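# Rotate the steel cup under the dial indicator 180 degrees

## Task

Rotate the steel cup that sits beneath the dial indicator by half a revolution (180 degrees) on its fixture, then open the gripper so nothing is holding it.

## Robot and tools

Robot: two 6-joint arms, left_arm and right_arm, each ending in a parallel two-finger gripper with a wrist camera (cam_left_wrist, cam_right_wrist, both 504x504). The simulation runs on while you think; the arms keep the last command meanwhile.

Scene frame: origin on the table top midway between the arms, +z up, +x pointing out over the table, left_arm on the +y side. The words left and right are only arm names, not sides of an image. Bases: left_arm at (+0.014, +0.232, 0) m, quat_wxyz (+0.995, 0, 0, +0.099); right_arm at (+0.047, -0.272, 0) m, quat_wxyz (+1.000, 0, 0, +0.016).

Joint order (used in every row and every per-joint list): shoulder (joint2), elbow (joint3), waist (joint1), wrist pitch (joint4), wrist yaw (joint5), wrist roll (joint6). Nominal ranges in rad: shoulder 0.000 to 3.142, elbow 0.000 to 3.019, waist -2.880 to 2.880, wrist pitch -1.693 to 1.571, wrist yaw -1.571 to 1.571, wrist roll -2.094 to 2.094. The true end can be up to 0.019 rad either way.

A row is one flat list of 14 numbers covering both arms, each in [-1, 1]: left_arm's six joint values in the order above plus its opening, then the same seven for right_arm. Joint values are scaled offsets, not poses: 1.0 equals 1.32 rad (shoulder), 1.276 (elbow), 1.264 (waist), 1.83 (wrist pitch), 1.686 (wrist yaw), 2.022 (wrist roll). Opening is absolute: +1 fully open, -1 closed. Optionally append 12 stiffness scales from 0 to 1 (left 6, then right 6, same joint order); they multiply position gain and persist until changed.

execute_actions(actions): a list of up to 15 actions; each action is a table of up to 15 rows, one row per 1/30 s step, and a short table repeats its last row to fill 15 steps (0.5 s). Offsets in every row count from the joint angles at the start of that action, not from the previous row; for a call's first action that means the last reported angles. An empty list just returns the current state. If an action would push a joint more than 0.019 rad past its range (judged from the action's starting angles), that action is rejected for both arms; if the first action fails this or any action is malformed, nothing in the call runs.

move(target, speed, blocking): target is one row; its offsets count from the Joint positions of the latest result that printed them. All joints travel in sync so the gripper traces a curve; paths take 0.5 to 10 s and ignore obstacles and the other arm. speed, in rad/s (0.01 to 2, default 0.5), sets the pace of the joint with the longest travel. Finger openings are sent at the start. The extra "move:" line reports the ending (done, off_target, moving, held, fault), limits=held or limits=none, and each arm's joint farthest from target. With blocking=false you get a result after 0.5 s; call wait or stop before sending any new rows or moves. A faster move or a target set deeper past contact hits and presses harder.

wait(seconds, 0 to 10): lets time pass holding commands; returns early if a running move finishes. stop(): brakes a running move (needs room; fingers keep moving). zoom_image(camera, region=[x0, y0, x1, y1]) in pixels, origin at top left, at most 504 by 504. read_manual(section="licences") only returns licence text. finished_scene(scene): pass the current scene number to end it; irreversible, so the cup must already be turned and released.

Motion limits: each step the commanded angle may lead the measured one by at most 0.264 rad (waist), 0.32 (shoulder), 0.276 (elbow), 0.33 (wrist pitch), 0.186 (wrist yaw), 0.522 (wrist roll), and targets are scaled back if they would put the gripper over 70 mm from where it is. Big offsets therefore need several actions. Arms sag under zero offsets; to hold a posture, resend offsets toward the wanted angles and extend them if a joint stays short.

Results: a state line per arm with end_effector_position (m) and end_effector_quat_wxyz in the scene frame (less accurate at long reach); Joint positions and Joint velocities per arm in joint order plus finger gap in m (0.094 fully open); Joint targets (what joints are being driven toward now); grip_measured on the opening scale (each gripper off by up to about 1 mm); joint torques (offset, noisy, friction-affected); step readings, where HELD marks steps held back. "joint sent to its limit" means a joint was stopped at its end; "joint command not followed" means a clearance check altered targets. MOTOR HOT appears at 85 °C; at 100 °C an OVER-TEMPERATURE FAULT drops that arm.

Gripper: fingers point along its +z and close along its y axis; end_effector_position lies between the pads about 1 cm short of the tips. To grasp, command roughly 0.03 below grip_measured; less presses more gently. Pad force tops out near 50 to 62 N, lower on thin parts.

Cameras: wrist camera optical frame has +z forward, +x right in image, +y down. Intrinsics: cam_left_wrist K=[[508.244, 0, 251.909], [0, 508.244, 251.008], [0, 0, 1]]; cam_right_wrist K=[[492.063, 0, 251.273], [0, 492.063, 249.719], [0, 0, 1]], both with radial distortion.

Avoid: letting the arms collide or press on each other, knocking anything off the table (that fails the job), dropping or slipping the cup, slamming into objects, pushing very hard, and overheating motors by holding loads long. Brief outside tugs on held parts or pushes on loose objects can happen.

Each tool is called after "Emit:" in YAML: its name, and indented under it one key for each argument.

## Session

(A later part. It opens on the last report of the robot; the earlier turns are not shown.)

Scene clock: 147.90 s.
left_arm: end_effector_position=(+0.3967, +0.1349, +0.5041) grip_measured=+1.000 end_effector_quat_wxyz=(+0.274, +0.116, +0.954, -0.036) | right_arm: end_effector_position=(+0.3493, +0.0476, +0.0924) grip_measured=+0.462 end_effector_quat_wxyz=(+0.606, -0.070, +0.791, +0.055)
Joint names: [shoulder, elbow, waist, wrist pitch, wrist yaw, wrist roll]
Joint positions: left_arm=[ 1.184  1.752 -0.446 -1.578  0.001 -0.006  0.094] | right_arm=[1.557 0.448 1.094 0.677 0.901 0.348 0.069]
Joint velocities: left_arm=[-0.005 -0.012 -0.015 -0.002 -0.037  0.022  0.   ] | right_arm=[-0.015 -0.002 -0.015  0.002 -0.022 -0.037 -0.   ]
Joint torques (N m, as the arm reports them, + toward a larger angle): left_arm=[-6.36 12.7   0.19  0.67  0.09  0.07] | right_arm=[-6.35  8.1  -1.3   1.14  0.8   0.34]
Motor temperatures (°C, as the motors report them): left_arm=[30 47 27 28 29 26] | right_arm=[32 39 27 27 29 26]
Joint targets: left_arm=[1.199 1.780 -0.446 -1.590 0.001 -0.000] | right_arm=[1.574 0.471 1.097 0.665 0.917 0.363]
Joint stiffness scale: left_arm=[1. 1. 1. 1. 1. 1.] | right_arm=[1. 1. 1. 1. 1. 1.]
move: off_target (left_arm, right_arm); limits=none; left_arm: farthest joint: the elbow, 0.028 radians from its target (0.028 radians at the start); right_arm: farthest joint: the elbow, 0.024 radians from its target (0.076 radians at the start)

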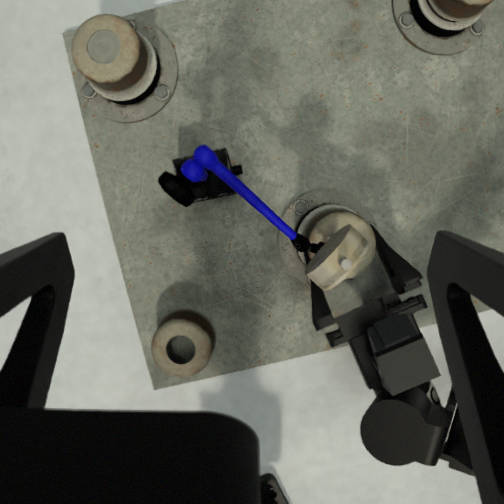

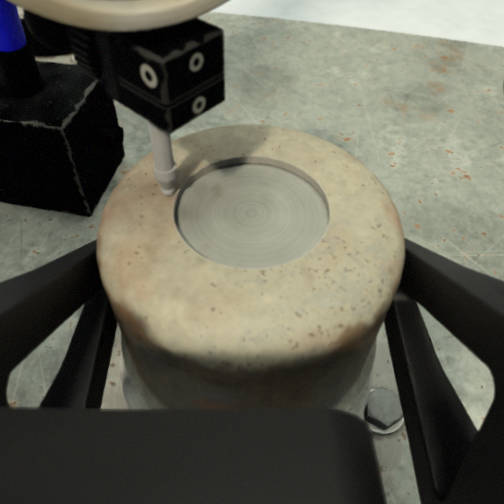

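Emit:
move:
  target: [0.0114, 0.0219, 0, -0.0066, 0, 0.003, 1, 0.0248, 0.0687, 0.0286, -0.0963, 0.0981, 0.0758, 0.426]
  speed: 0.45

Scene clock: 151.97 s.
left_arm: end_effector_position=(+0.3967, +0.1349, +0.5041) grip_measured=+1.000 end_effector_quat_wxyz=(+0.274, +0.116, +0.954, -0.036) | right_arm: end_effector_position=(+0.3494, +0.0479, +0.0926) grip_measured=+0.462 end_effector_quat_wxyz=(+0.608, -0.019, +0.794, +0.015)
Joint names: [shoulder, elbow, waist, wrist pitch, wrist yaw, wrist roll]
Joint positions: left_arm=[ 1.184  1.752 -0.446 -1.578  0.001 -0.006  0.094] | right_arm=[1.573 0.514 1.128 0.513 1.045 0.486 0.069]
Joint velocities: left_arm=[ 0.005  0.007  0.005 -0.002  0.022  0.007  0.   ] | right_arm=[ 0.005  0.002  0.005 -0.002  0.007 -0.007  0.   ]
Joint torques (N m, as the arm reports them, + toward a larger angle): left_arm=[-6.37 12.7   0.2   0.67  0.1   0.07] | right_arm=[-6.85  8.34 -1.12  0.88  1.03  0.35]
Motor temperatures (°C, as the motors report them): left_arm=[30 47 27 28 29 26] | right_arm=[32 39 27 27 29 26]
Joint targets: left_arm=[1.199 1.780 -0.446 -1.590 0.001 -0.000] | right_arm=[1.590 0.536 1.131 0.501 1.066 0.501]
Joint stiffness scale: left_arm=[1. 1. 1. 1. 1. 1.] | right_arm=[1. 1. 1. 1. 1. 1.]
move: off_target (left_arm, right_arm); limits=none; left_arm: farthest joint: the elbow, 0.028 radians from its target (0.028 radians at the start); right_arm: farthest joint: the elbow, 0.022 radians from its target (0.088 radians at the start)

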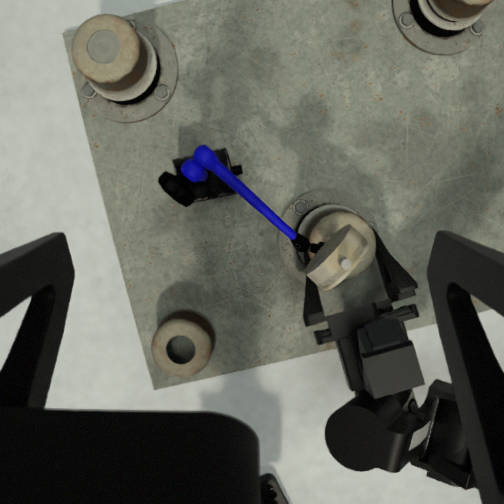

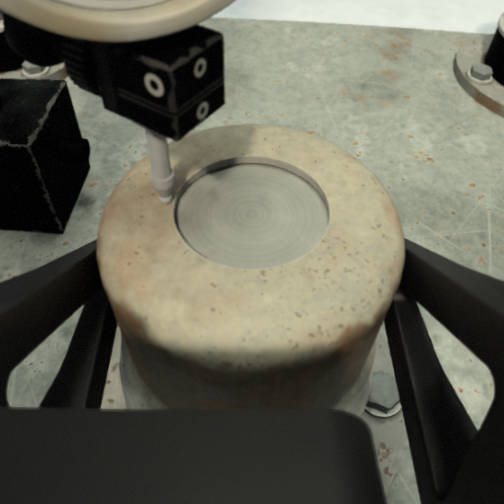

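Emit:
zoom_image:
  camera: "cam_right_wrist"
  region: [90, 120, 410, 410]

Region (90, 120, 410, 410) of cam_right_wrist's 504x504 image, scaled by 1.575, with more detail than that image has; it fills the top 457 rows of this view, and the rest is white.

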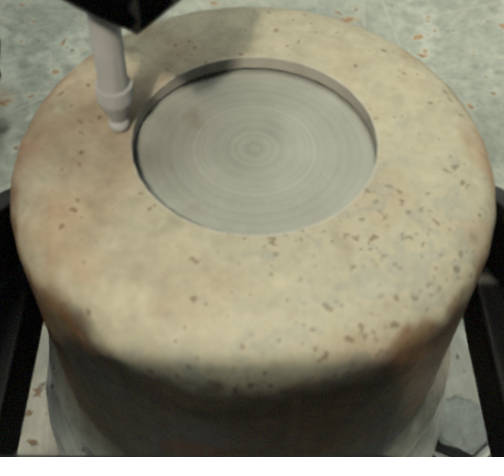

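Emit:
execute_actions:
  actions:
    - [[0.0114, 0.0219, 0, -0.0066, 0, 0.003, 1, 0.0129, 0.0172, 0.0024, -0.0066, 0.0024, 0.0074, 0.426], [0.0114, 0.0219, 0, -0.0066, 0, 0.003, 1, 0.0129, 0.0172, 0.0024, -0.0066, 0.0024, 0.0074, 0.426], [0.0114, 0.0219, 0, -0.0066, 0, 0.003, 1, 0.0129, 0.0172, 0.0024, -0.0066, 0.0024, 0.0074, 0.426], [0.0114, 0.0219, 0, -0.0066, 0, 0.003, 1, 0.0129, 0.0172, 0.0024, -0.0066, 0.0024, 0.0074, 0.426], [0.0114, 0.0219, 0, -0.0066, 0, 0.003, 1, 0.0129, 0.0172, 0.0024, -0.0066, 0.0024, 0.0074, 0.426], [0.0114, 0.0219, 0, -0.0066, 0, 0.003, 1, 0.0129, 0.0172, 0.0024, -0.0066, 0.0024, 0.0074, 1]]
    - [[0.0114, 0.0219, 0, -0.0066, 0, 0.003, 1, 0.0129, 0.0172, 0.0024, -0.0066, 0.0024, 0.0074, 1]]

Scene clock: 162.97 s.
left_arm: end_effector_position=(+0.3967, +0.1349, +0.5041) grip_measured=+1.000 end_effector_quat_wxyz=(+0.274, +0.116, +0.954, -0.036) | right_arm: end_effector_position=(+0.3495, +0.0475, +0.0927) grip_measured=+1.000 end_effector_quat_wxyz=(+0.608, -0.018, +0.793, +0.015)
Joint names: [shoulder, elbow, waist, wrist pitch, wrist yaw, wrist roll]
Joint positions: left_arm=[ 1.184  1.752 -0.446 -1.578  0.001 -0.006  0.094] | right_arm=[1.573 0.514 1.128 0.513 1.048 0.487 0.094]
Joint velocities: left_arm=[-0.015  0.012 -0.005 -0.002 -0.037 -0.037  0.   ] | right_arm=[-0.015  0.012 -0.015  0.002  0.007 -0.051  0.   ]
Joint torques (N m, as the arm reports them, + toward a larger angle): left_arm=[-6.31 12.7   0.22  0.68  0.09  0.07] | right_arm=[-7.07  8.36 -0.93  0.93  0.44  0.32]
Motor temperatures (°C, as the motors report them): left_arm=[30 47 27 28 29 26] | right_arm=[32 39 27 27 30 26]
Joint targets: left_arm=[1.199 1.780 -0.446 -1.590 0.001 -0.000] | right_arm=[1.590 0.536 1.131 0.501 1.051 0.502]
Joint stiffness scale: left_arm=[1. 1. 1. 1. 1. 1.] | right_arm=[1. 1. 1. 1. 1. 1.]
Step readings (joint positions; steps 1 to 15: 1st action; 16 to 30: 2nd action):
0: left_arm=[1.184 1.752 -0.446 -1.578 0.001 -0.006] | right_arm=[1.573 0.514 1.128 0.513 1.045 0.486]
1: left_arm=[1.184 1.752 -0.446 -1.578 0.001 -0.006] | right_arm=[1.573 0.514 1.128 0.513 1.044 0.486]
2: left_arm=[1.184 1.752 -0.446 -1.578 0.001 -0.006] | right_arm=[1.573 0.514 1.128 0.513 1.044 0.487]
4: left_arm=[1.184 1.752 -0.446 -1.578 0.001 -0.006] | right_arm=[1.573 0.514 1.128 0.513 1.044 0.487]
8: left_arm=[1.184 1.752 -0.446 -1.578 0.001 -0.006] | right_arm=[1.573 0.514 1.128 0.513 1.047 0.487]
15: left_arm=[1.184 1.752 -0.446 -1.578 0.001 -0.006] | right_arm=[1.573 0.514 1.128 0.513 1.047 0.487]
16: left_arm=[1.184 1.752 -0.446 -1.578 0.001 -0.006] | right_arm=[1.573 0.514 1.128 0.513 1.047 0.487]
17: left_arm=[1.184 1.752 -0.446 -1.578 0.001 -0.006] | right_arm=[1.573 0.514 1.128 0.513 1.047 0.487]
19: left_arm=[1.184 1.752 -0.446 -1.578 0.001 -0.006] | right_arm=[1.573 0.514 1.128 0.513 1.048 0.487]
23: left_arm=[1.184 1.752 -0.446 -1.578 0.001 -0.006] | right_arm=[1.573 0.514 1.128 0.513 1.048 0.487]
30: Joint positions above

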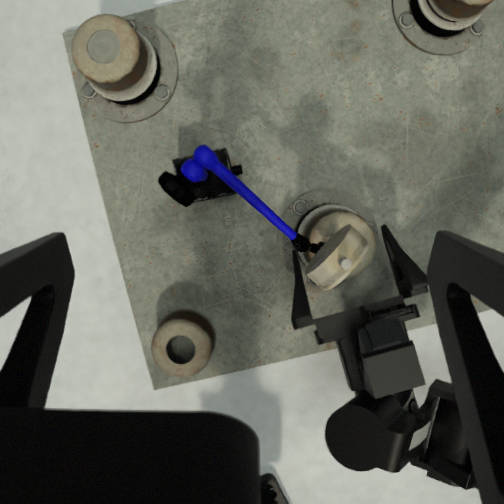

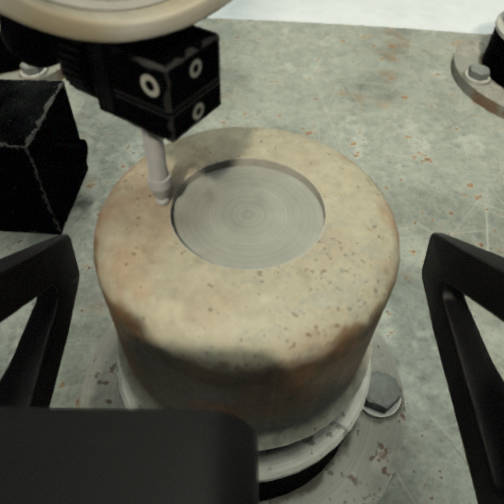

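Emit:
move:
  target: [0.0114, 0.0219, 0, -0.0066, 0, 0.003, 1, -0.0198, -0.0566, -0.0328, 0.0989, -0.0868, -0.0767, 1]
  speed: 0.5

Scene clock: 166.87 s.
left_arm: end_effector_position=(+0.3967, +0.1349, +0.5041) grip_measured=+1.000 end_effector_quat_wxyz=(+0.274, +0.116, +0.954, -0.036) | right_arm: end_effector_position=(+0.3499, +0.0459, +0.0899) grip_measured=+1.000 end_effector_quat_wxyz=(+0.605, -0.070, +0.791, +0.050)
Joint names: [shoulder, elbow, waist, wrist pitch, wrist yaw, wrist roll]
Joint positions: left_arm=[ 1.184  1.752 -0.446 -1.578  0.001 -0.006  0.094] | right_arm=[1.563 0.448 1.093 0.676 0.905 0.347 0.094]
Joint velocities: left_arm=[-0.005  0.012 -0.005  0.002 -0.051 -0.022  0.   ] | right_arm=[ 0.005 -0.007 -0.005 -0.022 -0.007 -0.095  0.   ]
Joint torques (N m, as the arm reports them, + toward a larger angle): left_arm=[-6.37 12.69  0.22  0.68  0.1   0.07] | right_arm=[-8.98  5.36 -1.75  2.34  0.16  0.  ]
Motor temperatures (°C, as the motors report them): left_arm=[30 47 27 28 29 26] | right_arm=[32 39 27 27 30 26]
Joint targets: left_arm=[1.199 1.780 -0.446 -1.590 0.001 -0.000] | right_arm=[1.547 0.442 1.086 0.694 0.902 0.332]
Joint stiffness scale: left_arm=[1. 1. 1. 1. 1. 1.] | right_arm=[1. 1. 1. 1. 1. 1.]
move: off_target (left_arm); limits=none; left_arm: farthest joint: the elbow, 0.028 radians from its target (0.028 radians at the start); right_arm: farthest joint: the wrist pitch, 0.018 radians from its target (0.181 radians at the start)

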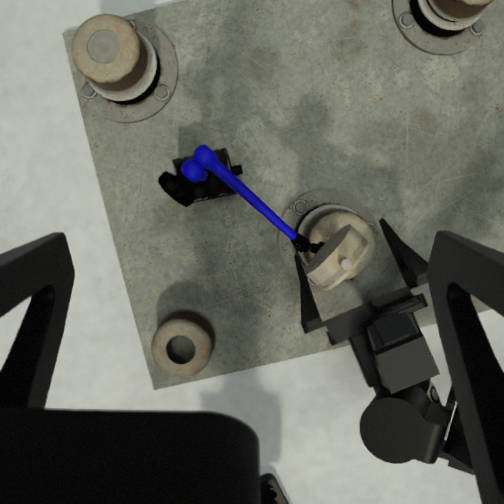

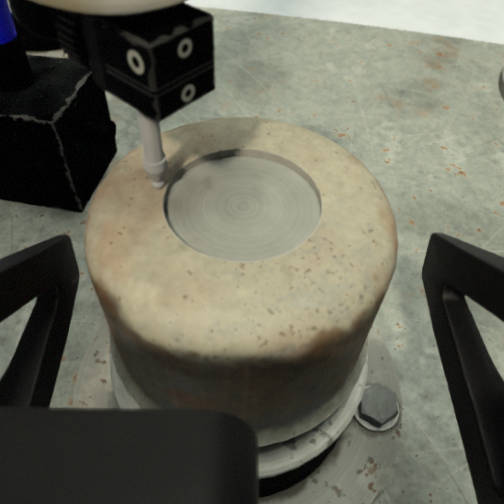

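Emit:
move:
  target: [0.0114, 0.0219, 0, -0.0066, 0, 0.003, 1, -0.0399, -0.0781, -0.0856, 0.1101, -0.2034, -0.0951, 1]
  speed: 0.6

Scene clock: 171.30 s.
left_arm: end_effector_position=(+0.3967, +0.1349, +0.5041) grip_measured=+1.000 end_effector_quat_wxyz=(+0.274, +0.116, +0.954, -0.036) | right_arm: end_effector_position=(+0.3503, +0.0463, +0.0933) grip_measured=+1.000 end_effector_quat_wxyz=(+0.595, -0.170, +0.775, +0.131)
Joint names: [shoulder, elbow, waist, wrist pitch, wrist yaw, wrist roll]
Joint positions: left_arm=[ 1.184  1.752 -0.446 -1.578  0.001 -0.006  0.094] | right_arm=[1.524 0.355 0.991 0.858 0.566 0.171 0.094]
Joint velocities: left_arm=[ 0.005 -0.012 -0.005 -0.007  0.037  0.007  0.   ] | right_arm=[ 0.005  0.002 -0.015  0.007 -0.051 -0.051  0.   ]
Joint torques (N m, as the arm reports them, + toward a larger angle): left_arm=[-6.35 12.69  0.24  0.68  0.1   0.07] | right_arm=[-7.9   4.91 -1.68  2.56  0.02  0.01]
Motor temperatures (°C, as the motors report them): left_arm=[30 47 27 28 29 26] | right_arm=[32 39 27 27 29 26]
Joint targets: left_arm=[1.199 1.780 -0.446 -1.590 0.001 -0.000] | right_arm=[1.510 0.348 0.984 0.877 0.562 0.155]
Joint stiffness scale: left_arm=[1. 1. 1. 1. 1. 1.] | right_arm=[1. 1. 1. 1. 1. 1.]
move: off_target (left_arm); limits=none; left_arm: farthest joint: the elbow, 0.028 radians from its target (0.028 radians at the start); right_arm: farthest joint: the wrist pitch, 0.019 radians from its target (0.202 radians at the start)

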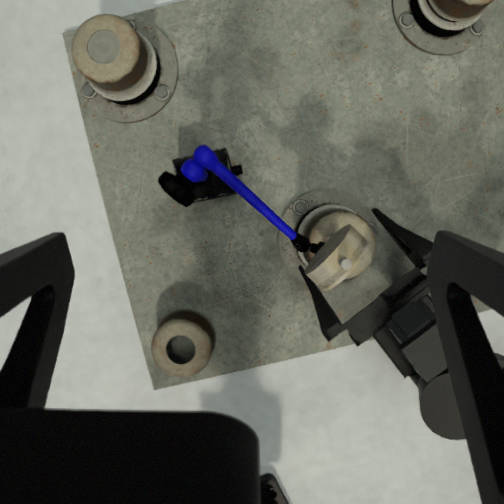

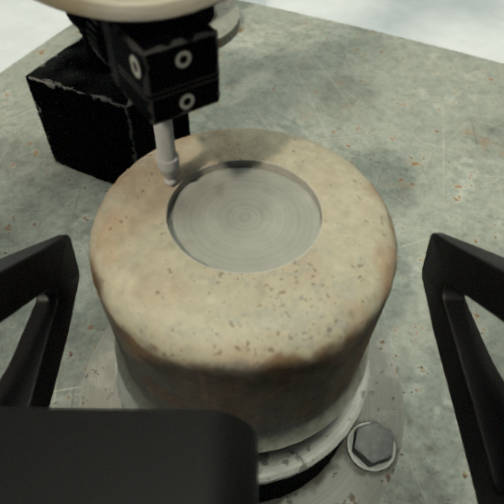

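Emit:
move:
  target: [0.0114, 0.0219, 0, -0.0066, 0, 0.003, 1, -0.0239, -0.0432, -0.1172, 0.0511, -0.2322, -0.0687, 1]
  speed: 0.7

Scene clock: 176.33 s.
left_arm: end_effector_position=(+0.3967, +0.1349, +0.5041) grip_measured=+1.000 end_effector_quat_wxyz=(+0.274, +0.116, +0.954, -0.036) | right_arm: end_effector_position=(+0.3505, +0.0461, +0.0926) grip_measured=+1.000 end_effector_quat_wxyz=(+0.572, -0.270, +0.746, +0.207)
Joint names: [shoulder, elbow, waist, wrist pitch, wrist yaw, wrist roll]
Joint positions: left_arm=[ 1.184  1.752 -0.446 -1.578  0.001 -0.006  0.094] | right_arm=[1.507 0.308 0.848 0.933 0.178 0.048 0.094]
Joint velocities: left_arm=[ 0.005 -0.017 -0.005 -0.012 -0.022  0.037  0.   ] | right_arm=[-0.024  0.007  0.005 -0.027  0.007 -0.022  0.   ]
Joint torques (N m, as the arm reports them, + toward a larger angle): left_arm=[-6.38 12.7   0.22  0.67  0.09  0.07] | right_arm=[-7.46  4.73 -1.7   2.7  -0.05 -0.01]
Motor temperatures (°C, as the motors report them): left_arm=[30 47 27 28 29 26] | right_arm=[33 39 27 27 29 26]
Joint targets: left_arm=[1.199 1.780 -0.446 -1.590 0.001 -0.000] | right_arm=[1.493 0.300 0.842 0.952 0.174 0.032]
Joint stiffness scale: left_arm=[1. 1. 1. 1. 1. 1.] | right_arm=[1. 1. 1. 1. 1. 1.]
move: off_target (left_arm); limits=none; left_arm: farthest joint: the elbow, 0.028 radians from its target (0.028 radians at the start); right_arm: farthest joint: the wrist pitch, 0.019 radians from its target (0.093 radians at the start)

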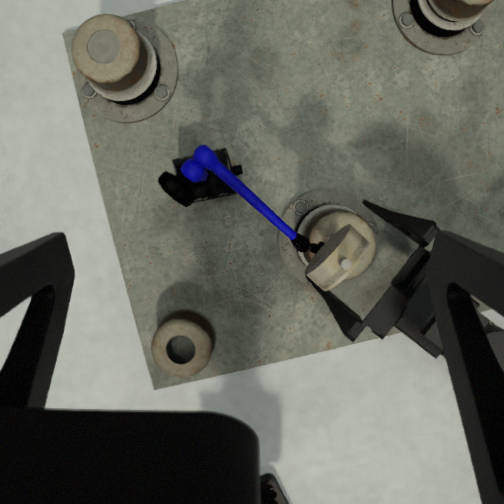

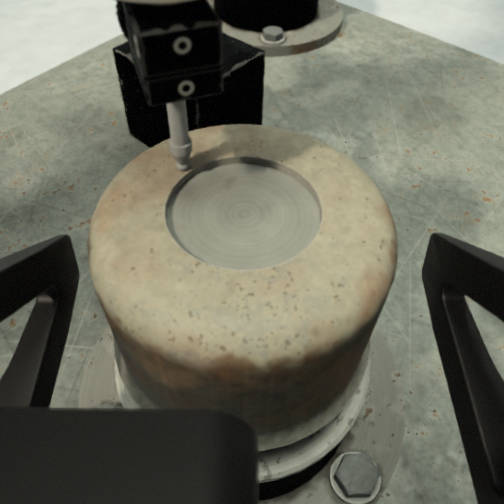

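Emit:
move:
  target: [0.0114, 0.0219, 0, -0.0066, 0, 0.003, 1, -0.0106, -0.0063, -0.1286, 0.0104, -0.2422, -0.0623, 1]
  speed: 0.7

Scene clock: 181.30 s.
left_arm: end_effector_position=(+0.3967, +0.1349, +0.5041) grip_measured=+1.000 end_effector_quat_wxyz=(+0.274, +0.116, +0.954, -0.036) | right_arm: end_effector_position=(+0.3497, +0.0454, +0.0930) grip_measured=+1.000 end_effector_quat_wxyz=(+0.541, -0.365, +0.703, +0.281)
Joint names: [shoulder, elbow, waist, wrist pitch, wrist yaw, wrist roll]
Joint positions: left_arm=[ 1.184  1.752 -0.446 -1.578  0.001 -0.006  0.094] | right_arm=[ 1.507  0.308  0.691  0.933 -0.228 -0.062  0.094]
Joint velocities: left_arm=[-0.005 -0.017  0.005 -0.007 -0.037 -0.022  0.   ] | right_arm=[-0.015  0.002 -0.015 -0.007 -0.095  0.007  0.   ]
Joint torques (N m, as the arm reports them, + toward a larger angle): left_arm=[-6.39 12.71  0.19  0.67  0.1   0.07] | right_arm=[-7.39  4.69 -1.6   2.78 -0.11  0.01]
Motor temperatures (°C, as the motors report them): left_arm=[30 47 27 28 29 26] | right_arm=[33 38 27 27 29 26]
Joint targets: left_arm=[1.199 1.780 -0.446 -1.590 0.001 -0.000] | right_arm=[1.493 0.300 0.686 0.952 -0.231 -0.078]
Joint stiffness scale: left_arm=[1. 1. 1. 1. 1. 1.] | right_arm=[1. 1. 1. 1. 1. 1.]
move: off_target (left_arm); limits=none; left_arm: farthest joint: the elbow, 0.028 radians from its target (0.028 radians at the start); right_arm: farthest joint: the wrist pitch, 0.019 radians from its target (0.019 radians at the start)

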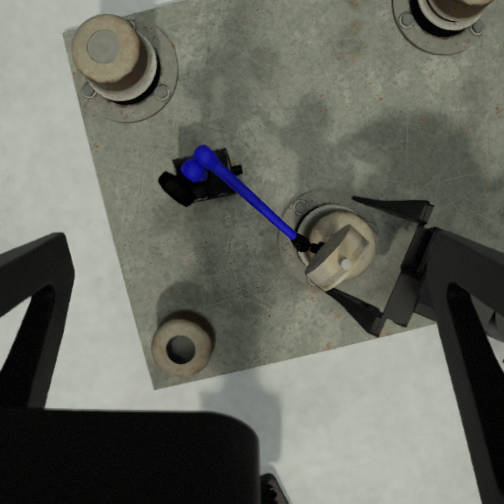

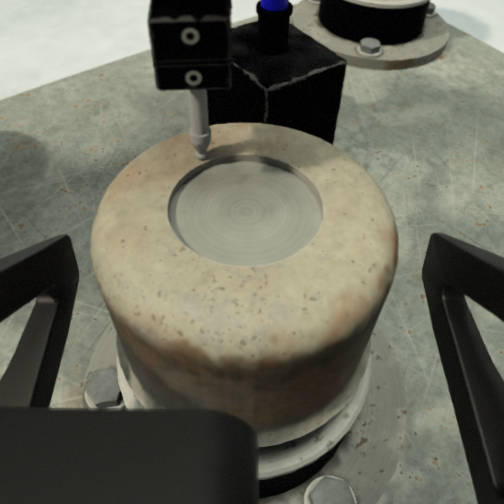

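Emit:
move:
  target: [0.0114, 0.0219, 0, -0.0066, 0, 0.003, 1, 0.0309, 0.0639, -0.1127, -0.0552, -0.2285, -0.0705, 1]
  speed: 0.7

Scene clock: 185.53 s.
left_arm: end_effector_position=(+0.3967, +0.1349, +0.5041) grip_measured=+1.000 end_effector_quat_wxyz=(+0.274, +0.116, +0.954, -0.036) | right_arm: end_effector_position=(+0.3495, +0.0455, +0.0938) grip_measured=+1.000 end_effector_quat_wxyz=(+0.500, -0.455, +0.649, +0.348)
Joint names: [shoulder, elbow, waist, wrist pitch, wrist yaw, wrist roll]
Joint positions: left_arm=[ 1.184  1.752 -0.446 -1.578  0.001 -0.006  0.094] | right_arm=[ 1.524  0.361  0.553  0.845 -0.61  -0.189  0.094]
Joint velocities: left_arm=[-0.024  0.002  0.015  0.007 -0.051  0.007  0.   ] | right_arm=[ 0.015 -0.007 -0.005 -0.017 -0.066 -0.022  0.   ]
Joint torques (N m, as the arm reports them, + toward a larger angle): left_arm=[-6.34 12.68  0.19  0.67  0.09  0.07] | right_arm=[-5.09  8.19 -1.58  1.32 -0.2  -0.01]
Motor temperatures (°C, as the motors report them): left_arm=[30 47 27 28 29 26] | right_arm=[33 38 27 27 29 26]
Joint targets: left_arm=[1.199 1.780 -0.446 -1.590 0.001 -0.000] | right_arm=[1.548 0.389 0.548 0.832 -0.613 -0.205]
Joint stiffness scale: left_arm=[1. 1. 1. 1. 1. 1.] | right_arm=[1. 1. 1. 1. 1. 1.]
move: off_target (left_arm, right_arm); limits=none; left_arm: farthest joint: the elbow, 0.028 radians from its target (0.028 radians at the start); right_arm: farthest joint: the elbow, 0.028 radians from its target (0.082 radians at the start)

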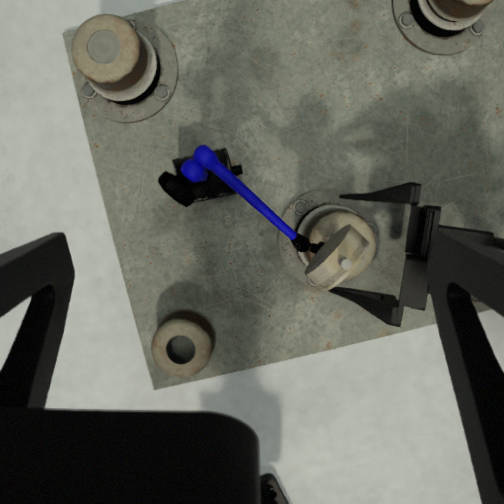

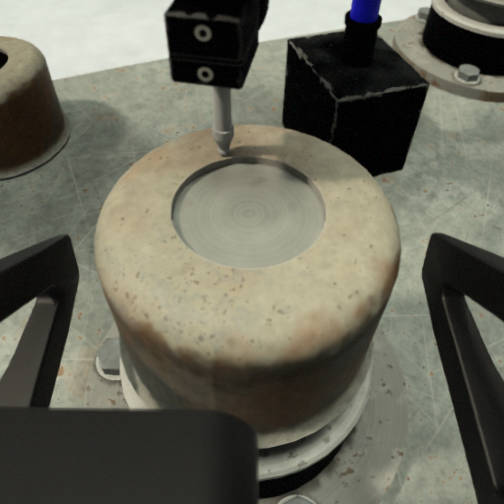

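Emit:
move:
  target: [0.0114, 0.0219, 0, -0.0066, 0, 0.003, 1, 0.0431, 0.1007, -0.0794, -0.1178, -0.1992, -0.1013, 1]
  speed: 0.6

Scene clock: 191.70 s.
left_arm: end_effector_position=(+0.3967, +0.1349, +0.5041) grip_measured=+1.000 end_effector_quat_wxyz=(+0.274, +0.116, +0.954, -0.036) | right_arm: end_effector_position=(+0.3487, +0.0458, +0.0929) grip_measured=+1.000 end_effector_quat_wxyz=(+0.449, -0.536, +0.585, +0.411)
Joint names: [shoulder, elbow, waist, wrist pitch, wrist yaw, wrist roll]
Joint positions: left_arm=[ 1.184  1.752 -0.446 -1.578  0.001 -0.006  0.094] | right_arm=[ 1.558  0.46   0.459  0.642 -0.942 -0.378  0.094]
Joint velocities: left_arm=[ 0.015 -0.027  0.005 -0.007 -0.007 -0.022  0.   ] | right_arm=[0.005 0.007 0.015 0.012 0.007 0.007 0.   ]
Joint torques (N m, as the arm reports them, + toward a larger angle): left_arm=[-6.36 12.7   0.21  0.68  0.09  0.07] | right_arm=[-5.93  8.83 -1.64  1.03 -0.33  0.01]
Motor temperatures (°C, as the motors report them): left_arm=[30 47 27 28 29 26] | right_arm=[32 39 27 27 29 26]
Joint targets: left_arm=[1.199 1.780 -0.446 -1.590 0.001 -0.000] | right_arm=[1.582 0.490 0.453 0.629 -0.945 -0.394]
Joint stiffness scale: left_arm=[1. 1. 1. 1. 1. 1.] | right_arm=[1. 1. 1. 1. 1. 1.]
move: off_target (left_arm, right_arm); limits=none; left_arm: farthest joint: the elbow, 0.028 radians from its target (0.028 radians at the start); right_arm: farthest joint: the elbow, 0.030 radians from its target (0.128 radians at the start)

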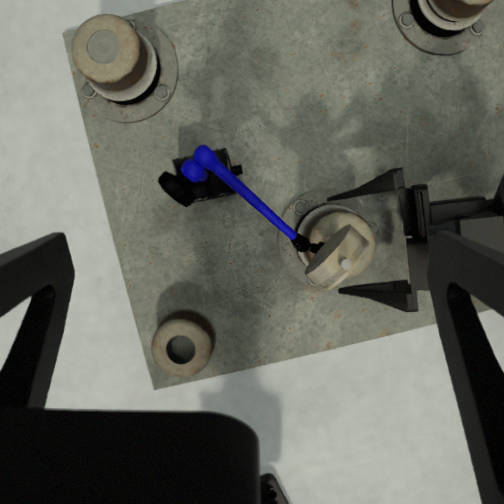

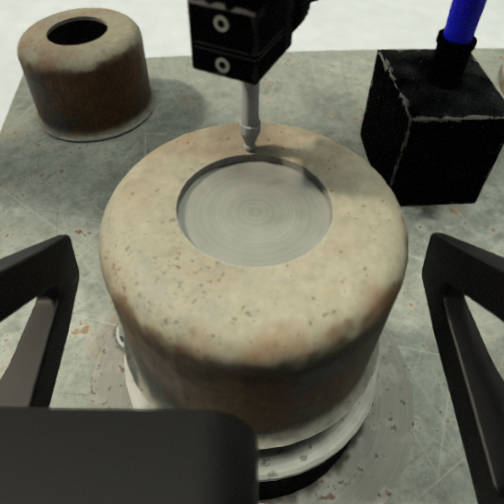

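Emit:
move:
  target: [0.0114, 0.0219, 0, -0.0066, 0, 0.003, 1, 0.0338, 0.0879, -0.0356, -0.1252, -0.0974, -0.0977, 1]
  speed: 0.45

Scene clock: 212.93 s.
left_arm: end_effector_position=(+0.3967, +0.1349, +0.5041) grip_measured=+1.000 end_effector_quat_wxyz=(+0.274, +0.116, +0.954, -0.036) | right_arm: end_effector_position=(+0.3500, +0.0450, +0.0936) grip_measured=+1.000 end_effector_quat_wxyz=(-0.418, +0.578, -0.543, -0.443)
Joint names: [shoulder, elbow, waist, wrist pitch, wrist yaw, wrist roll]
Joint positions: left_arm=[ 1.184  1.752 -0.446 -1.578  0.001 -0.006  0.094] | right_arm=[ 1.577  0.542  0.421  0.425 -1.104 -0.56   0.094]
Joint velocities: left_arm=[-0.015  0.007 -0.015 -0.002 -0.007 -0.007  0.   ] | right_arm=[-0.005  0.002  0.005 -0.012 -0.037 -0.007  0.   ]
Joint torques (N m, as the arm reports them, + toward a larger angle): left_arm=[-6.35 12.69  0.21  0.67  0.09  0.07] | right_arm=[-6.56  9.2  -1.8   0.9  -0.41  0.01]
Motor temperatures (°C, as the motors report them): left_arm=[30 47 27 28 29 26] | right_arm=[32 40 27 27 29 26]
Joint targets: left_arm=[1.199 1.780 -0.446 -1.590 0.001 -0.000] | right_arm=[1.602 0.572 0.414 0.413 -1.107 -0.576]
Joint stiffness scale: left_arm=[1. 1. 1. 1. 1. 1.] | right_arm=[1. 1. 1. 1. 1. 1.]
move: off_target (left_arm, right_arm); limits=none; left_arm: farthest joint: the elbow, 0.028 radians from its target (0.028 radians at the start); right_arm: farthest joint: the elbow, 0.030 radians from its target (0.112 radians at the start)

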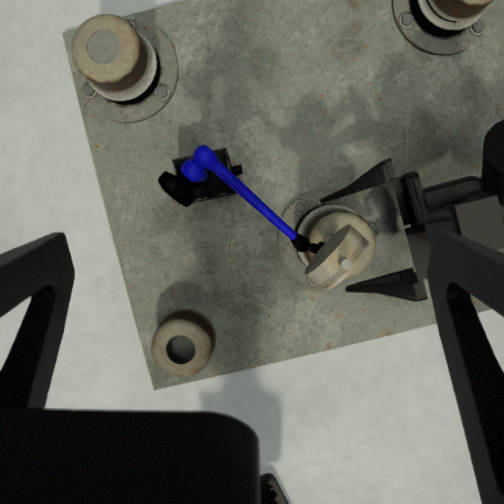

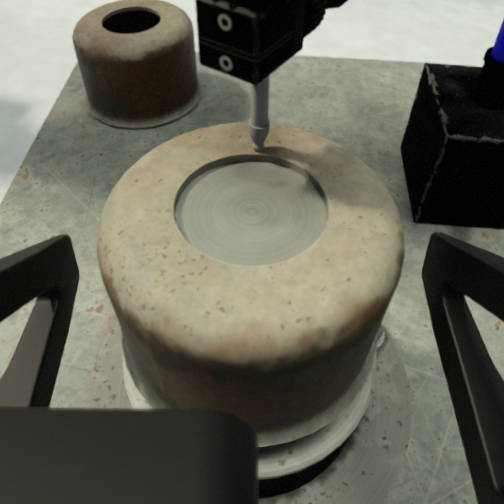

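Emit:
execute_actions:
  actions:
    - [[0.0114, 0.0219, 0, -0.0066, 0, 0.003, 1, 0.0189, 0.0235, -0.0055, -0.0066, -0.0018, -0.0079, 0.426]]
    - [[0.0114, 0.0219, 0, -0.0066, 0, 0.003, 1, 0.0189, 0.0235, -0.0055, -0.0066, -0.0018, -0.0079, 0.426]]

Scene clock: 216.37 s.
left_arm: end_effector_position=(+0.3967, +0.1349, +0.5041) grip_measured=+1.000 end_effector_quat_wxyz=(+0.274, +0.116, +0.954, -0.036) | right_arm: end_effector_position=(+0.3500, +0.0450, +0.0936) grip_measured=+0.462 end_effector_quat_wxyz=(-0.418, +0.578, -0.543, -0.443)
Joint names: [shoulder, elbow, waist, wrist pitch, wrist yaw, wrist roll]
Joint positions: left_arm=[ 1.184  1.752 -0.446 -1.578  0.001 -0.006  0.094] | right_arm=[ 1.577  0.542  0.421  0.425 -1.104 -0.561  0.069]
Joint velocities: left_arm=[-0.015 -0.002  0.005 -0.027  0.051  0.007  0.   ] | right_arm=[ 0.005  0.002 -0.015 -0.012 -0.066  0.022  0.   ]
Joint torques (N m, as the arm reports them, + toward a larger angle): left_arm=[-6.36 12.7   0.2   0.68  0.1   0.07] | right_arm=[-6.44  9.21 -1.92  0.92 -0.42 -0.02]
Motor temperatures (°C, as the motors report them): left_arm=[30 47 27 28 29 26] | right_arm=[32 40 27 27 29 26]
Joint targets: left_arm=[1.199 1.780 -0.446 -1.590 0.001 -0.000] | right_arm=[1.602 0.572 0.414 0.413 -1.107 -0.577]
Joint stiffness scale: left_arm=[1. 1. 1. 1. 1. 1.] | right_arm=[1. 1. 1. 1. 1. 1.]
Step readings (joint positions; steps 1 to 15: 1st action; 16 to 30: 2nd action):
0: left_arm=[1.184 1.752 -0.446 -1.578 0.001 -0.006] | right_arm=[1.577 0.542 0.421 0.425 -1.104 -0.561]
1: left_arm=[1.184 1.752 -0.446 -1.578 0.001 -0.006] | right_arm=[1.577 0.542 0.421 0.425 -1.104 -0.561]
2: left_arm=[1.184 1.752 -0.446 -1.578 0.001 -0.006] | right_arm=[1.577 0.542 0.421 0.425 -1.104 -0.561]
4: left_arm=[1.184 1.752 -0.446 -1.578 0.001 -0.006] | right_arm=[1.577 0.542 0.421 0.425 -1.104 -0.561]
8: left_arm=[1.184 1.752 -0.446 -1.578 0.001 -0.006] | right_arm=[1.577 0.542 0.421 0.425 -1.104 -0.561]
15: left_arm=[1.184 1.752 -0.446 -1.578 0.001 -0.006] | right_arm=[1.577 0.542 0.421 0.425 -1.104 -0.561]
16: left_arm=[1.184 1.752 -0.446 -1.578 0.001 -0.006] | right_arm=[1.577 0.542 0.421 0.425 -1.104 -0.561]
17: left_arm=[1.184 1.752 -0.446 -1.578 0.001 -0.006] | right_arm=[1.577 0.542 0.421 0.425 -1.104 -0.561]
19: left_arm=[1.184 1.752 -0.446 -1.578 0.001 -0.006] | right_arm=[1.577 0.542 0.421 0.425 -1.104 -0.561]
23: left_arm=[1.184 1.752 -0.446 -1.578 0.001 -0.006] | right_arm=[1.577 0.542 0.421 0.425 -1.104 -0.561]
30: Joint positions above

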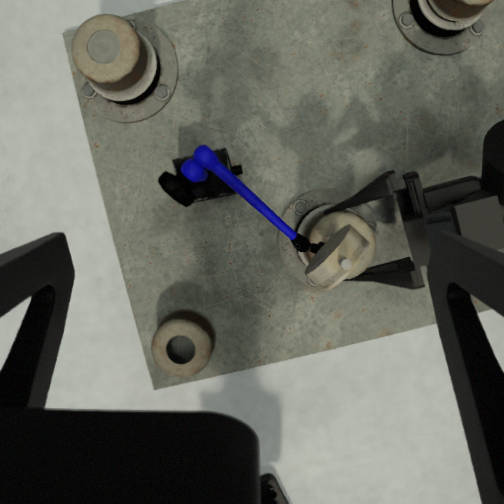

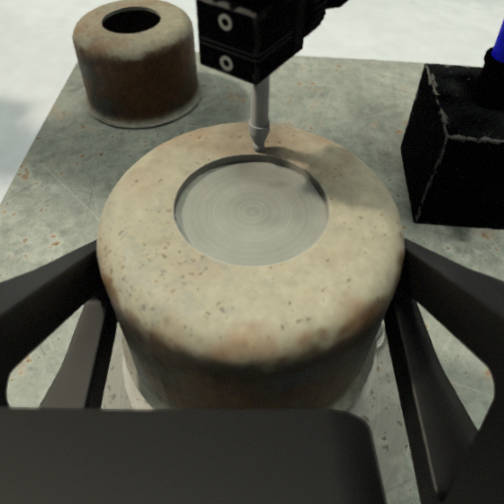

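Emit:
zoom_image:
  camera: "cam_right_wrist"
  region: [90, 120, 410, 410]

Region (90, 120, 410, 410) of cam_right_wrist's 504x504 image, scaled by 1.575, with more detail than that image has; it fills the top 457 rows of this view, and the rest is white.

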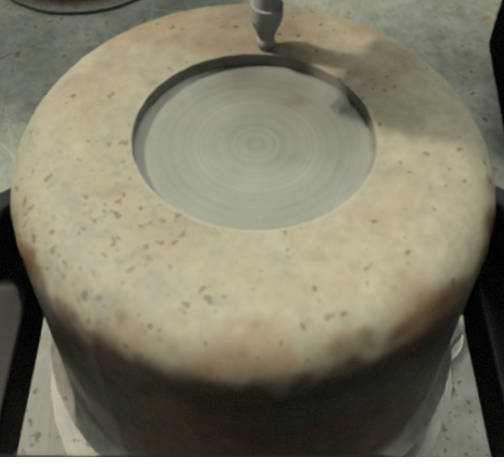

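Emit:
move:
  target: [0.0114, 0.0219, 0, -0.0066, 0, 0.003, 1, -0.0197, -0.0670, 0.0337, 0.1281, 0.1026, 0.0985, 0.426]
  speed: 0.4

Scene clock: 224.20 s.
left_arm: end_effector_position=(+0.3967, +0.1349, +0.5041) grip_measured=+1.000 end_effector_quat_wxyz=(+0.274, +0.116, +0.954, -0.036) | right_arm: end_effector_position=(+0.3500, +0.0452, +0.0933) grip_measured=+0.462 end_effector_quat_wxyz=(+0.450, -0.535, +0.586, +0.410)
Joint names: [shoulder, elbow, waist, wrist pitch, wrist yaw, wrist roll]
Joint positions: left_arm=[ 1.184  1.752 -0.446 -1.578  0.001 -0.006  0.094] | right_arm=[ 1.557  0.461  0.457  0.641 -0.941 -0.379  0.069]
Joint velocities: left_arm=[-0.005 -0.007  0.005 -0.027 -0.037 -0.037  0.   ] | right_arm=[-0.005  0.002 -0.024  0.002  0.007 -0.022 -0.   ]
Joint torques (N m, as the arm reports them, + toward a larger angle): left_arm=[-6.33 12.69  0.21  0.67  0.09  0.07] | right_arm=[-8.12  5.56 -0.81  2.34  0.14  0.36]
Motor temperatures (°C, as the motors report them): left_arm=[30 47 27 28 29 26] | right_arm=[32 40 27 27 29 26]
Joint targets: left_arm=[1.199 1.780 -0.446 -1.590 0.001 -0.000] | right_arm=[1.551 0.456 0.464 0.660 -0.931 -0.362]
Joint stiffness scale: left_arm=[1. 1. 1. 1. 1. 1.] | right_arm=[1. 1. 1. 1. 1. 1.]
move: off_target (left_arm); limits=none; left_arm: farthest joint: the elbow, 0.028 radians from its target (0.028 radians at the start); right_arm: farthest joint: the wrist pitch, 0.018 radians from its target (0.234 radians at the start)

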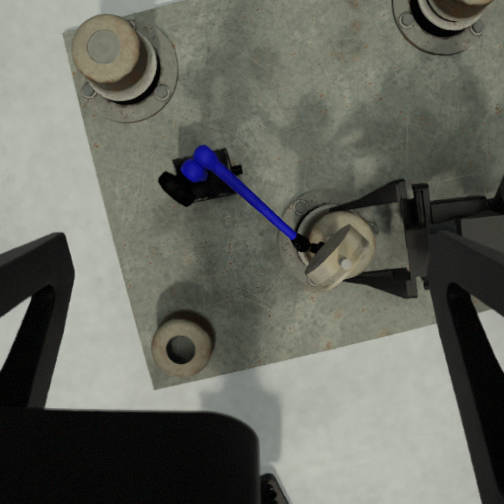

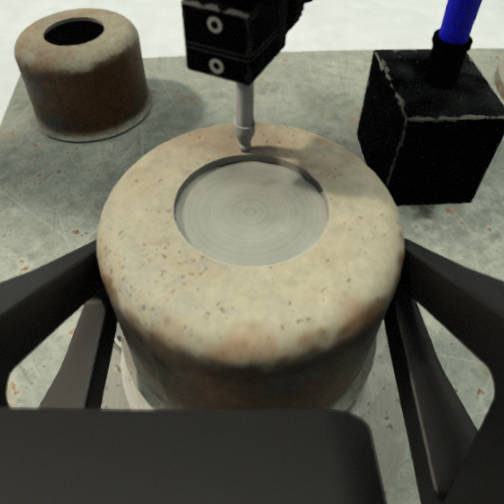

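Emit:
move:
  target: [0.0114, 0.0219, 0, -0.0066, 0, 0.003, 1, -0.0162, -0.0469, 0.0394, 0.0761, 0.1002, 0.0616, 0.426]
  speed: 0.45

Scene clock: 226.30 s.
left_arm: end_effector_position=(+0.3967, +0.1349, +0.5041) grip_measured=+1.000 end_effector_quat_wxyz=(+0.274, +0.116, +0.954, -0.036) | right_arm: end_effector_position=(+0.3497, +0.0455, +0.0932) grip_measured=+0.462 end_effector_quat_wxyz=(+0.476, -0.496, +0.619, +0.380)
Joint names: [shoulder, elbow, waist, wrist pitch, wrist yaw, wrist roll]
Joint positions: left_arm=[ 1.184  1.752 -0.446 -1.578  0.001 -0.006  0.094] | right_arm=[ 1.541  0.405  0.5    0.762 -0.782 -0.27   0.069]
Joint velocities: left_arm=[-0.005  0.012 -0.005  0.002 -0.022 -0.066  0.   ] | right_arm=[-0.015 -0.012 -0.005  0.002 -0.022 -0.022  0.001]
Joint torques (N m, as the arm reports them, + toward a larger angle): left_arm=[-6.37 12.7   0.24  0.68  0.09  0.07] | right_arm=[-7.58  5.4  -0.73  2.51  0.19  0.35]
Motor temperatures (°C, as the motors report them): left_arm=[30 47 27 28 29 26] | right_arm=[32 40 27 27 29 26]
Joint targets: left_arm=[1.199 1.780 -0.446 -1.590 0.001 -0.000] | right_arm=[1.535 0.401 0.506 0.781 -0.772 -0.254]
Joint stiffness scale: left_arm=[1. 1. 1. 1. 1. 1.] | right_arm=[1. 1. 1. 1. 1. 1.]
move: off_target (left_arm); limits=none; left_arm: farthest joint: the elbow, 0.028 radians from its target (0.028 radians at the start); right_arm: farthest joint: the wrist pitch, 0.018 radians from its target (0.139 radians at the start)

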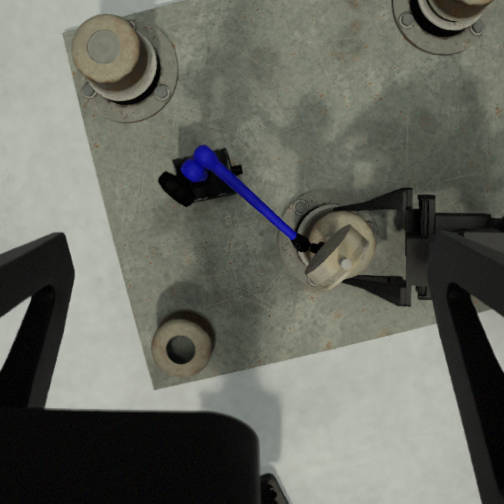

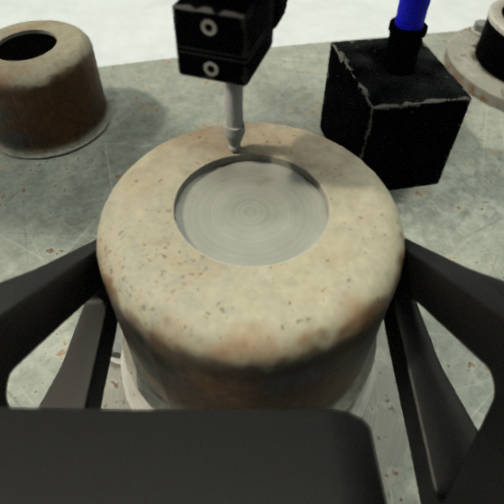

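Emit:
move:
  target: [0.0114, 0.0219, 0, -0.0066, 0, 0.003, 1, -0.0153, -0.0372, 0.0479, 0.0546, 0.1090, 0.0482, 0.426]
  speed: 0.45

Scene clock: 229.17 s.
left_arm: end_effector_position=(+0.3967, +0.1349, +0.5041) grip_measured=+1.000 end_effector_quat_wxyz=(+0.274, +0.116, +0.954, -0.036) | right_arm: end_effector_position=(+0.3494, +0.0458, +0.0932) grip_measured=+0.462 end_effector_quat_wxyz=(+0.499, -0.454, +0.650, +0.349)
Joint names: [shoulder, elbow, waist, wrist pitch, wrist yaw, wrist roll]
Joint positions: left_arm=[ 1.184  1.752 -0.446 -1.578  0.001 -0.006  0.094] | right_arm=[ 1.526  0.362  0.555  0.845 -0.609 -0.187  0.069]
Joint velocities: left_arm=[-0.015  0.002 -0.024 -0.002 -0.066 -0.007  0.   ] | right_arm=[ 0.005  0.002 -0.015  0.012 -0.037 -0.022 -0.   ]
Joint torques (N m, as the arm reports them, + toward a larger angle): left_arm=[-6.34 12.69  0.21  0.67  0.1   0.07] | right_arm=[-7.12  5.25 -0.94  2.49  0.25  0.32]
Motor temperatures (°C, as the motors report them): left_arm=[30 47 27 28 29 26] | right_arm=[32 40 27 27 29 26]
Joint targets: left_arm=[1.199 1.780 -0.446 -1.590 0.001 -0.000] | right_arm=[1.520 0.358 0.561 0.862 -0.598 -0.173]
Joint stiffness scale: left_arm=[1. 1. 1. 1. 1. 1.] | right_arm=[1. 1. 1. 1. 1. 1.]
move: off_target (left_arm); limits=none; left_arm: farthest joint: the elbow, 0.028 radians from its target (0.028 radians at the start); right_arm: farthest joint: the wrist pitch, 0.017 radians from its target (0.100 radians at the start)

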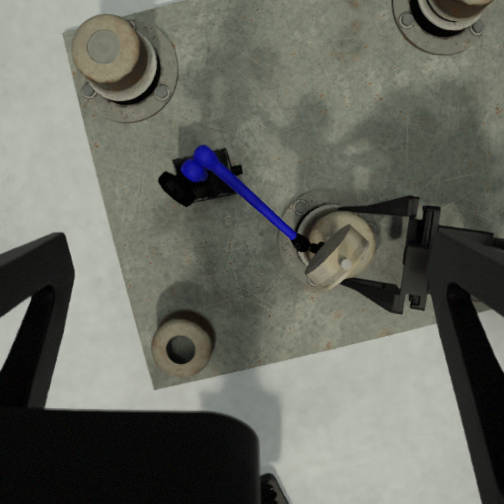

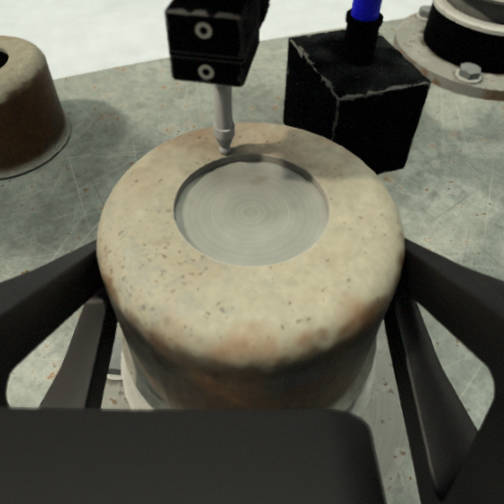

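Emit:
move:
  target: [0.0114, 0.0219, 0, -0.0066, 0, 0.003, 1, -0.0198, -0.0454, 0.1119, 0.0556, 0.2335, 0.0697, 0.426]
  speed: 0.5

Scene clock: 232.50 s.
left_arm: end_effector_position=(+0.3967, +0.1349, +0.5041) grip_measured=+1.000 end_effector_quat_wxyz=(+0.274, +0.116, +0.954, -0.036) | right_arm: end_effector_position=(+0.3490, +0.0461, +0.0931) grip_measured=+0.462 end_effector_quat_wxyz=(+0.540, -0.365, +0.704, +0.282)
Joint names: [shoulder, elbow, waist, wrist pitch, wrist yaw, wrist roll]
Joint positions: left_arm=[ 1.184  1.752 -0.446 -1.578  0.001 -0.006  0.094] | right_arm=[ 1.506  0.308  0.694  0.932 -0.225 -0.059  0.069]
Joint velocities: left_arm=[-0.005 -0.017  0.005 -0.002  0.037 -0.037  0.   ] | right_arm=[-0.015 -0.002 -0.024  0.007 -0.051 -0.081  0.001]
Joint torques (N m, as the arm reports them, + toward a larger angle): left_arm=[-6.3  12.69  0.22  0.67  0.1   0.07] | right_arm=[-7.03  5.01 -1.15  2.57  0.33  0.33]
Motor temperatures (°C, as the motors report them): left_arm=[30 47 27 28 29 26] | right_arm=[32 39 27 27 29 26]
Joint targets: left_arm=[1.199 1.780 -0.446 -1.590 0.001 -0.000] | right_arm=[1.500 0.303 0.696 0.947 -0.215 -0.046]
Joint stiffness scale: left_arm=[1. 1. 1. 1. 1. 1.] | right_arm=[1. 1. 1. 1. 1. 1.]
move: off_target (left_arm); limits=none; left_arm: farthest joint: the elbow, 0.028 radians from its target (0.028 radians at the start); right_arm: farthest joint: the wrist pitch, 0.015 radians from its target (0.102 radians at the start)

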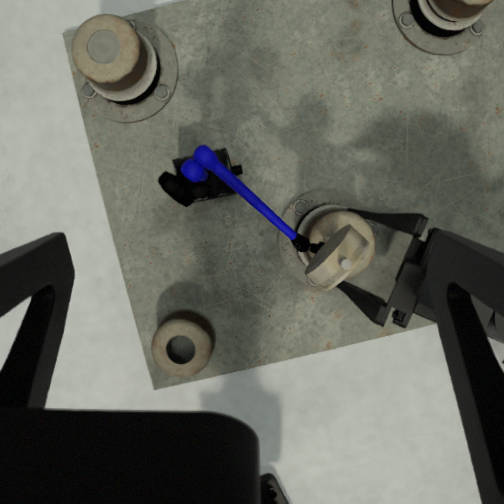

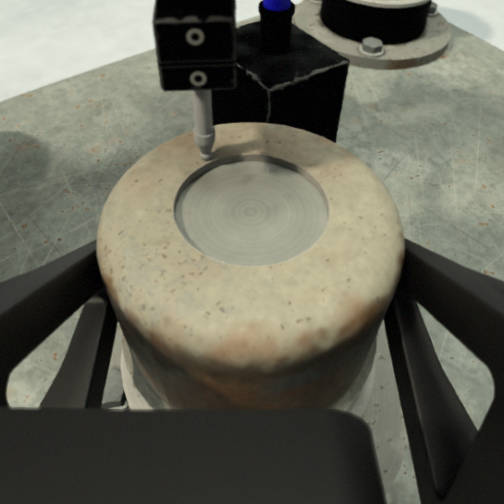

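Emit:
move:
  target: [0.0114, 0.0219, 0, -0.0066, 0, 0.003, 1, -0.0045, -0.0047, 0.1265, 0.0093, 0.2467, 0.0618, 0.426]
  speed: 0.5

Scene clock: 238.50 s.
left_arm: end_effector_position=(+0.3967, +0.1349, +0.5041) grip_measured=+1.000 end_effector_quat_wxyz=(+0.274, +0.116, +0.954, -0.036) | right_arm: end_effector_position=(+0.3480, +0.0458, +0.0939) grip_measured=+0.462 end_effector_quat_wxyz=(+0.573, -0.272, +0.744, +0.210)
Joint names: [shoulder, elbow, waist, wrist pitch, wrist yaw, wrist roll]
Joint positions: left_arm=[ 1.184  1.752 -0.446 -1.578  0.001 -0.006  0.094] | right_arm=[1.501 0.302 0.851 0.937 0.176 0.047 0.069]
Joint velocities: left_arm=[-0.005  0.002  0.005  0.007  0.022  0.066  0.   ] | right_arm=[-0.005 -0.012  0.005  0.002  0.022  0.066  0.001]
Joint torques (N m, as the arm reports them, + toward a larger angle): left_arm=[-6.35 12.7   0.2   0.67  0.1   0.07] | right_arm=[-6.28  5.4  -1.15  2.43  0.57  0.4 ]
Motor temperatures (°C, as the motors report them): left_arm=[30 47 27 28 29 26] | right_arm=[32 39 27 27 29 26]
Joint targets: left_arm=[1.199 1.780 -0.446 -1.590 0.001 -0.000] | right_arm=[1.501 0.302 0.854 0.949 0.191 0.066]
Joint stiffness scale: left_arm=[1. 1. 1. 1. 1. 1.] | right_arm=[1. 1. 1. 1. 1. 1.]
move: off_target (left_arm); limits=none; left_arm: farthest joint: the elbow, 0.028 radians from its target (0.028 radians at the start); right_arm: farthest joint: the wrist roll, 0.019 radians from its target (0.124 radians at the start)

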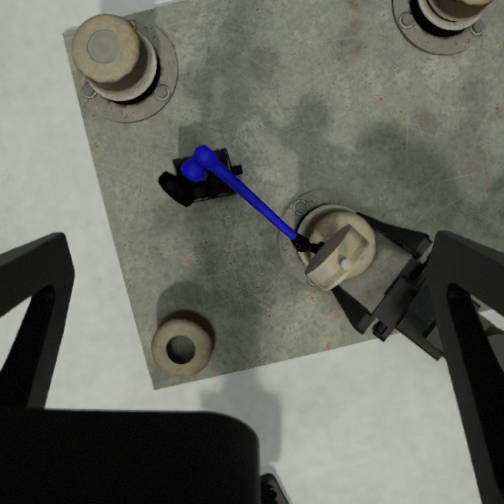

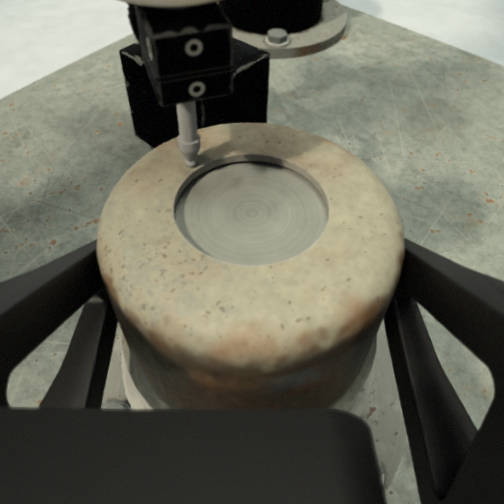

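Emit:
move:
  target: [0.0114, 0.0219, 0, -0.0066, 0, 0.003, 1, 0.0326, 0.0614, 0.1146, -0.0489, 0.2378, 0.0691, 0.426]
  speed: 0.5

Scene clock: 242.23 s.
left_arm: end_effector_position=(+0.3967, +0.1349, +0.5041) grip_measured=+1.000 end_effector_quat_wxyz=(+0.274, +0.116, +0.954, -0.036) | right_arm: end_effector_position=(+0.3485, +0.0470, +0.0926) grip_measured=+0.462 end_effector_quat_wxyz=(+0.594, -0.172, +0.775, +0.133)
Joint names: [shoulder, elbow, waist, wrist pitch, wrist yaw, wrist roll]
Joint positions: left_arm=[ 1.184  1.752 -0.446 -1.578  0.001 -0.006  0.094] | right_arm=[1.524 0.353 0.995 0.858 0.565 0.174 0.069]
Joint velocities: left_arm=[ 0.005 -0.002 -0.005 -0.017  0.022 -0.037  0.   ] | right_arm=[ 0.005 -0.002 -0.015  0.012  0.007 -0.066 -0.   ]
Joint torques (N m, as the arm reports them, + toward a larger angle): left_arm=[-6.35 12.7   0.21  0.69  0.1   0.07] | right_arm=[-5.33  8.04 -1.09  1.27  0.55  0.31]
Motor temperatures (°C, as the motors report them): left_arm=[30 47 27 28 29 26] | right_arm=[32 39 27 27 29 26]
Joint targets: left_arm=[1.199 1.780 -0.446 -1.590 0.001 -0.000] | right_arm=[1.544 0.380 0.996 0.847 0.577 0.187]
Joint stiffness scale: left_arm=[1. 1. 1. 1. 1. 1.] | right_arm=[1. 1. 1. 1. 1. 1.]
move: off_target (left_arm, right_arm); limits=none; left_arm: farthest joint: the elbow, 0.028 radians from its target (0.028 radians at the start); right_arm: farthest joint: the elbow, 0.027 radians from its target (0.078 radians at the start)

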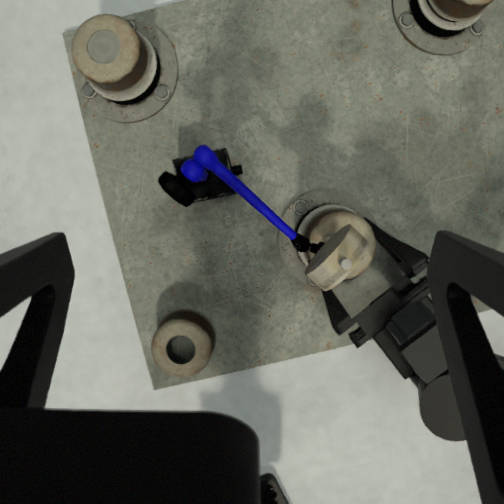

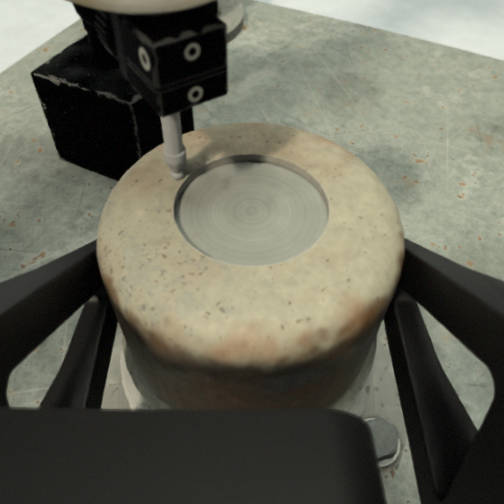

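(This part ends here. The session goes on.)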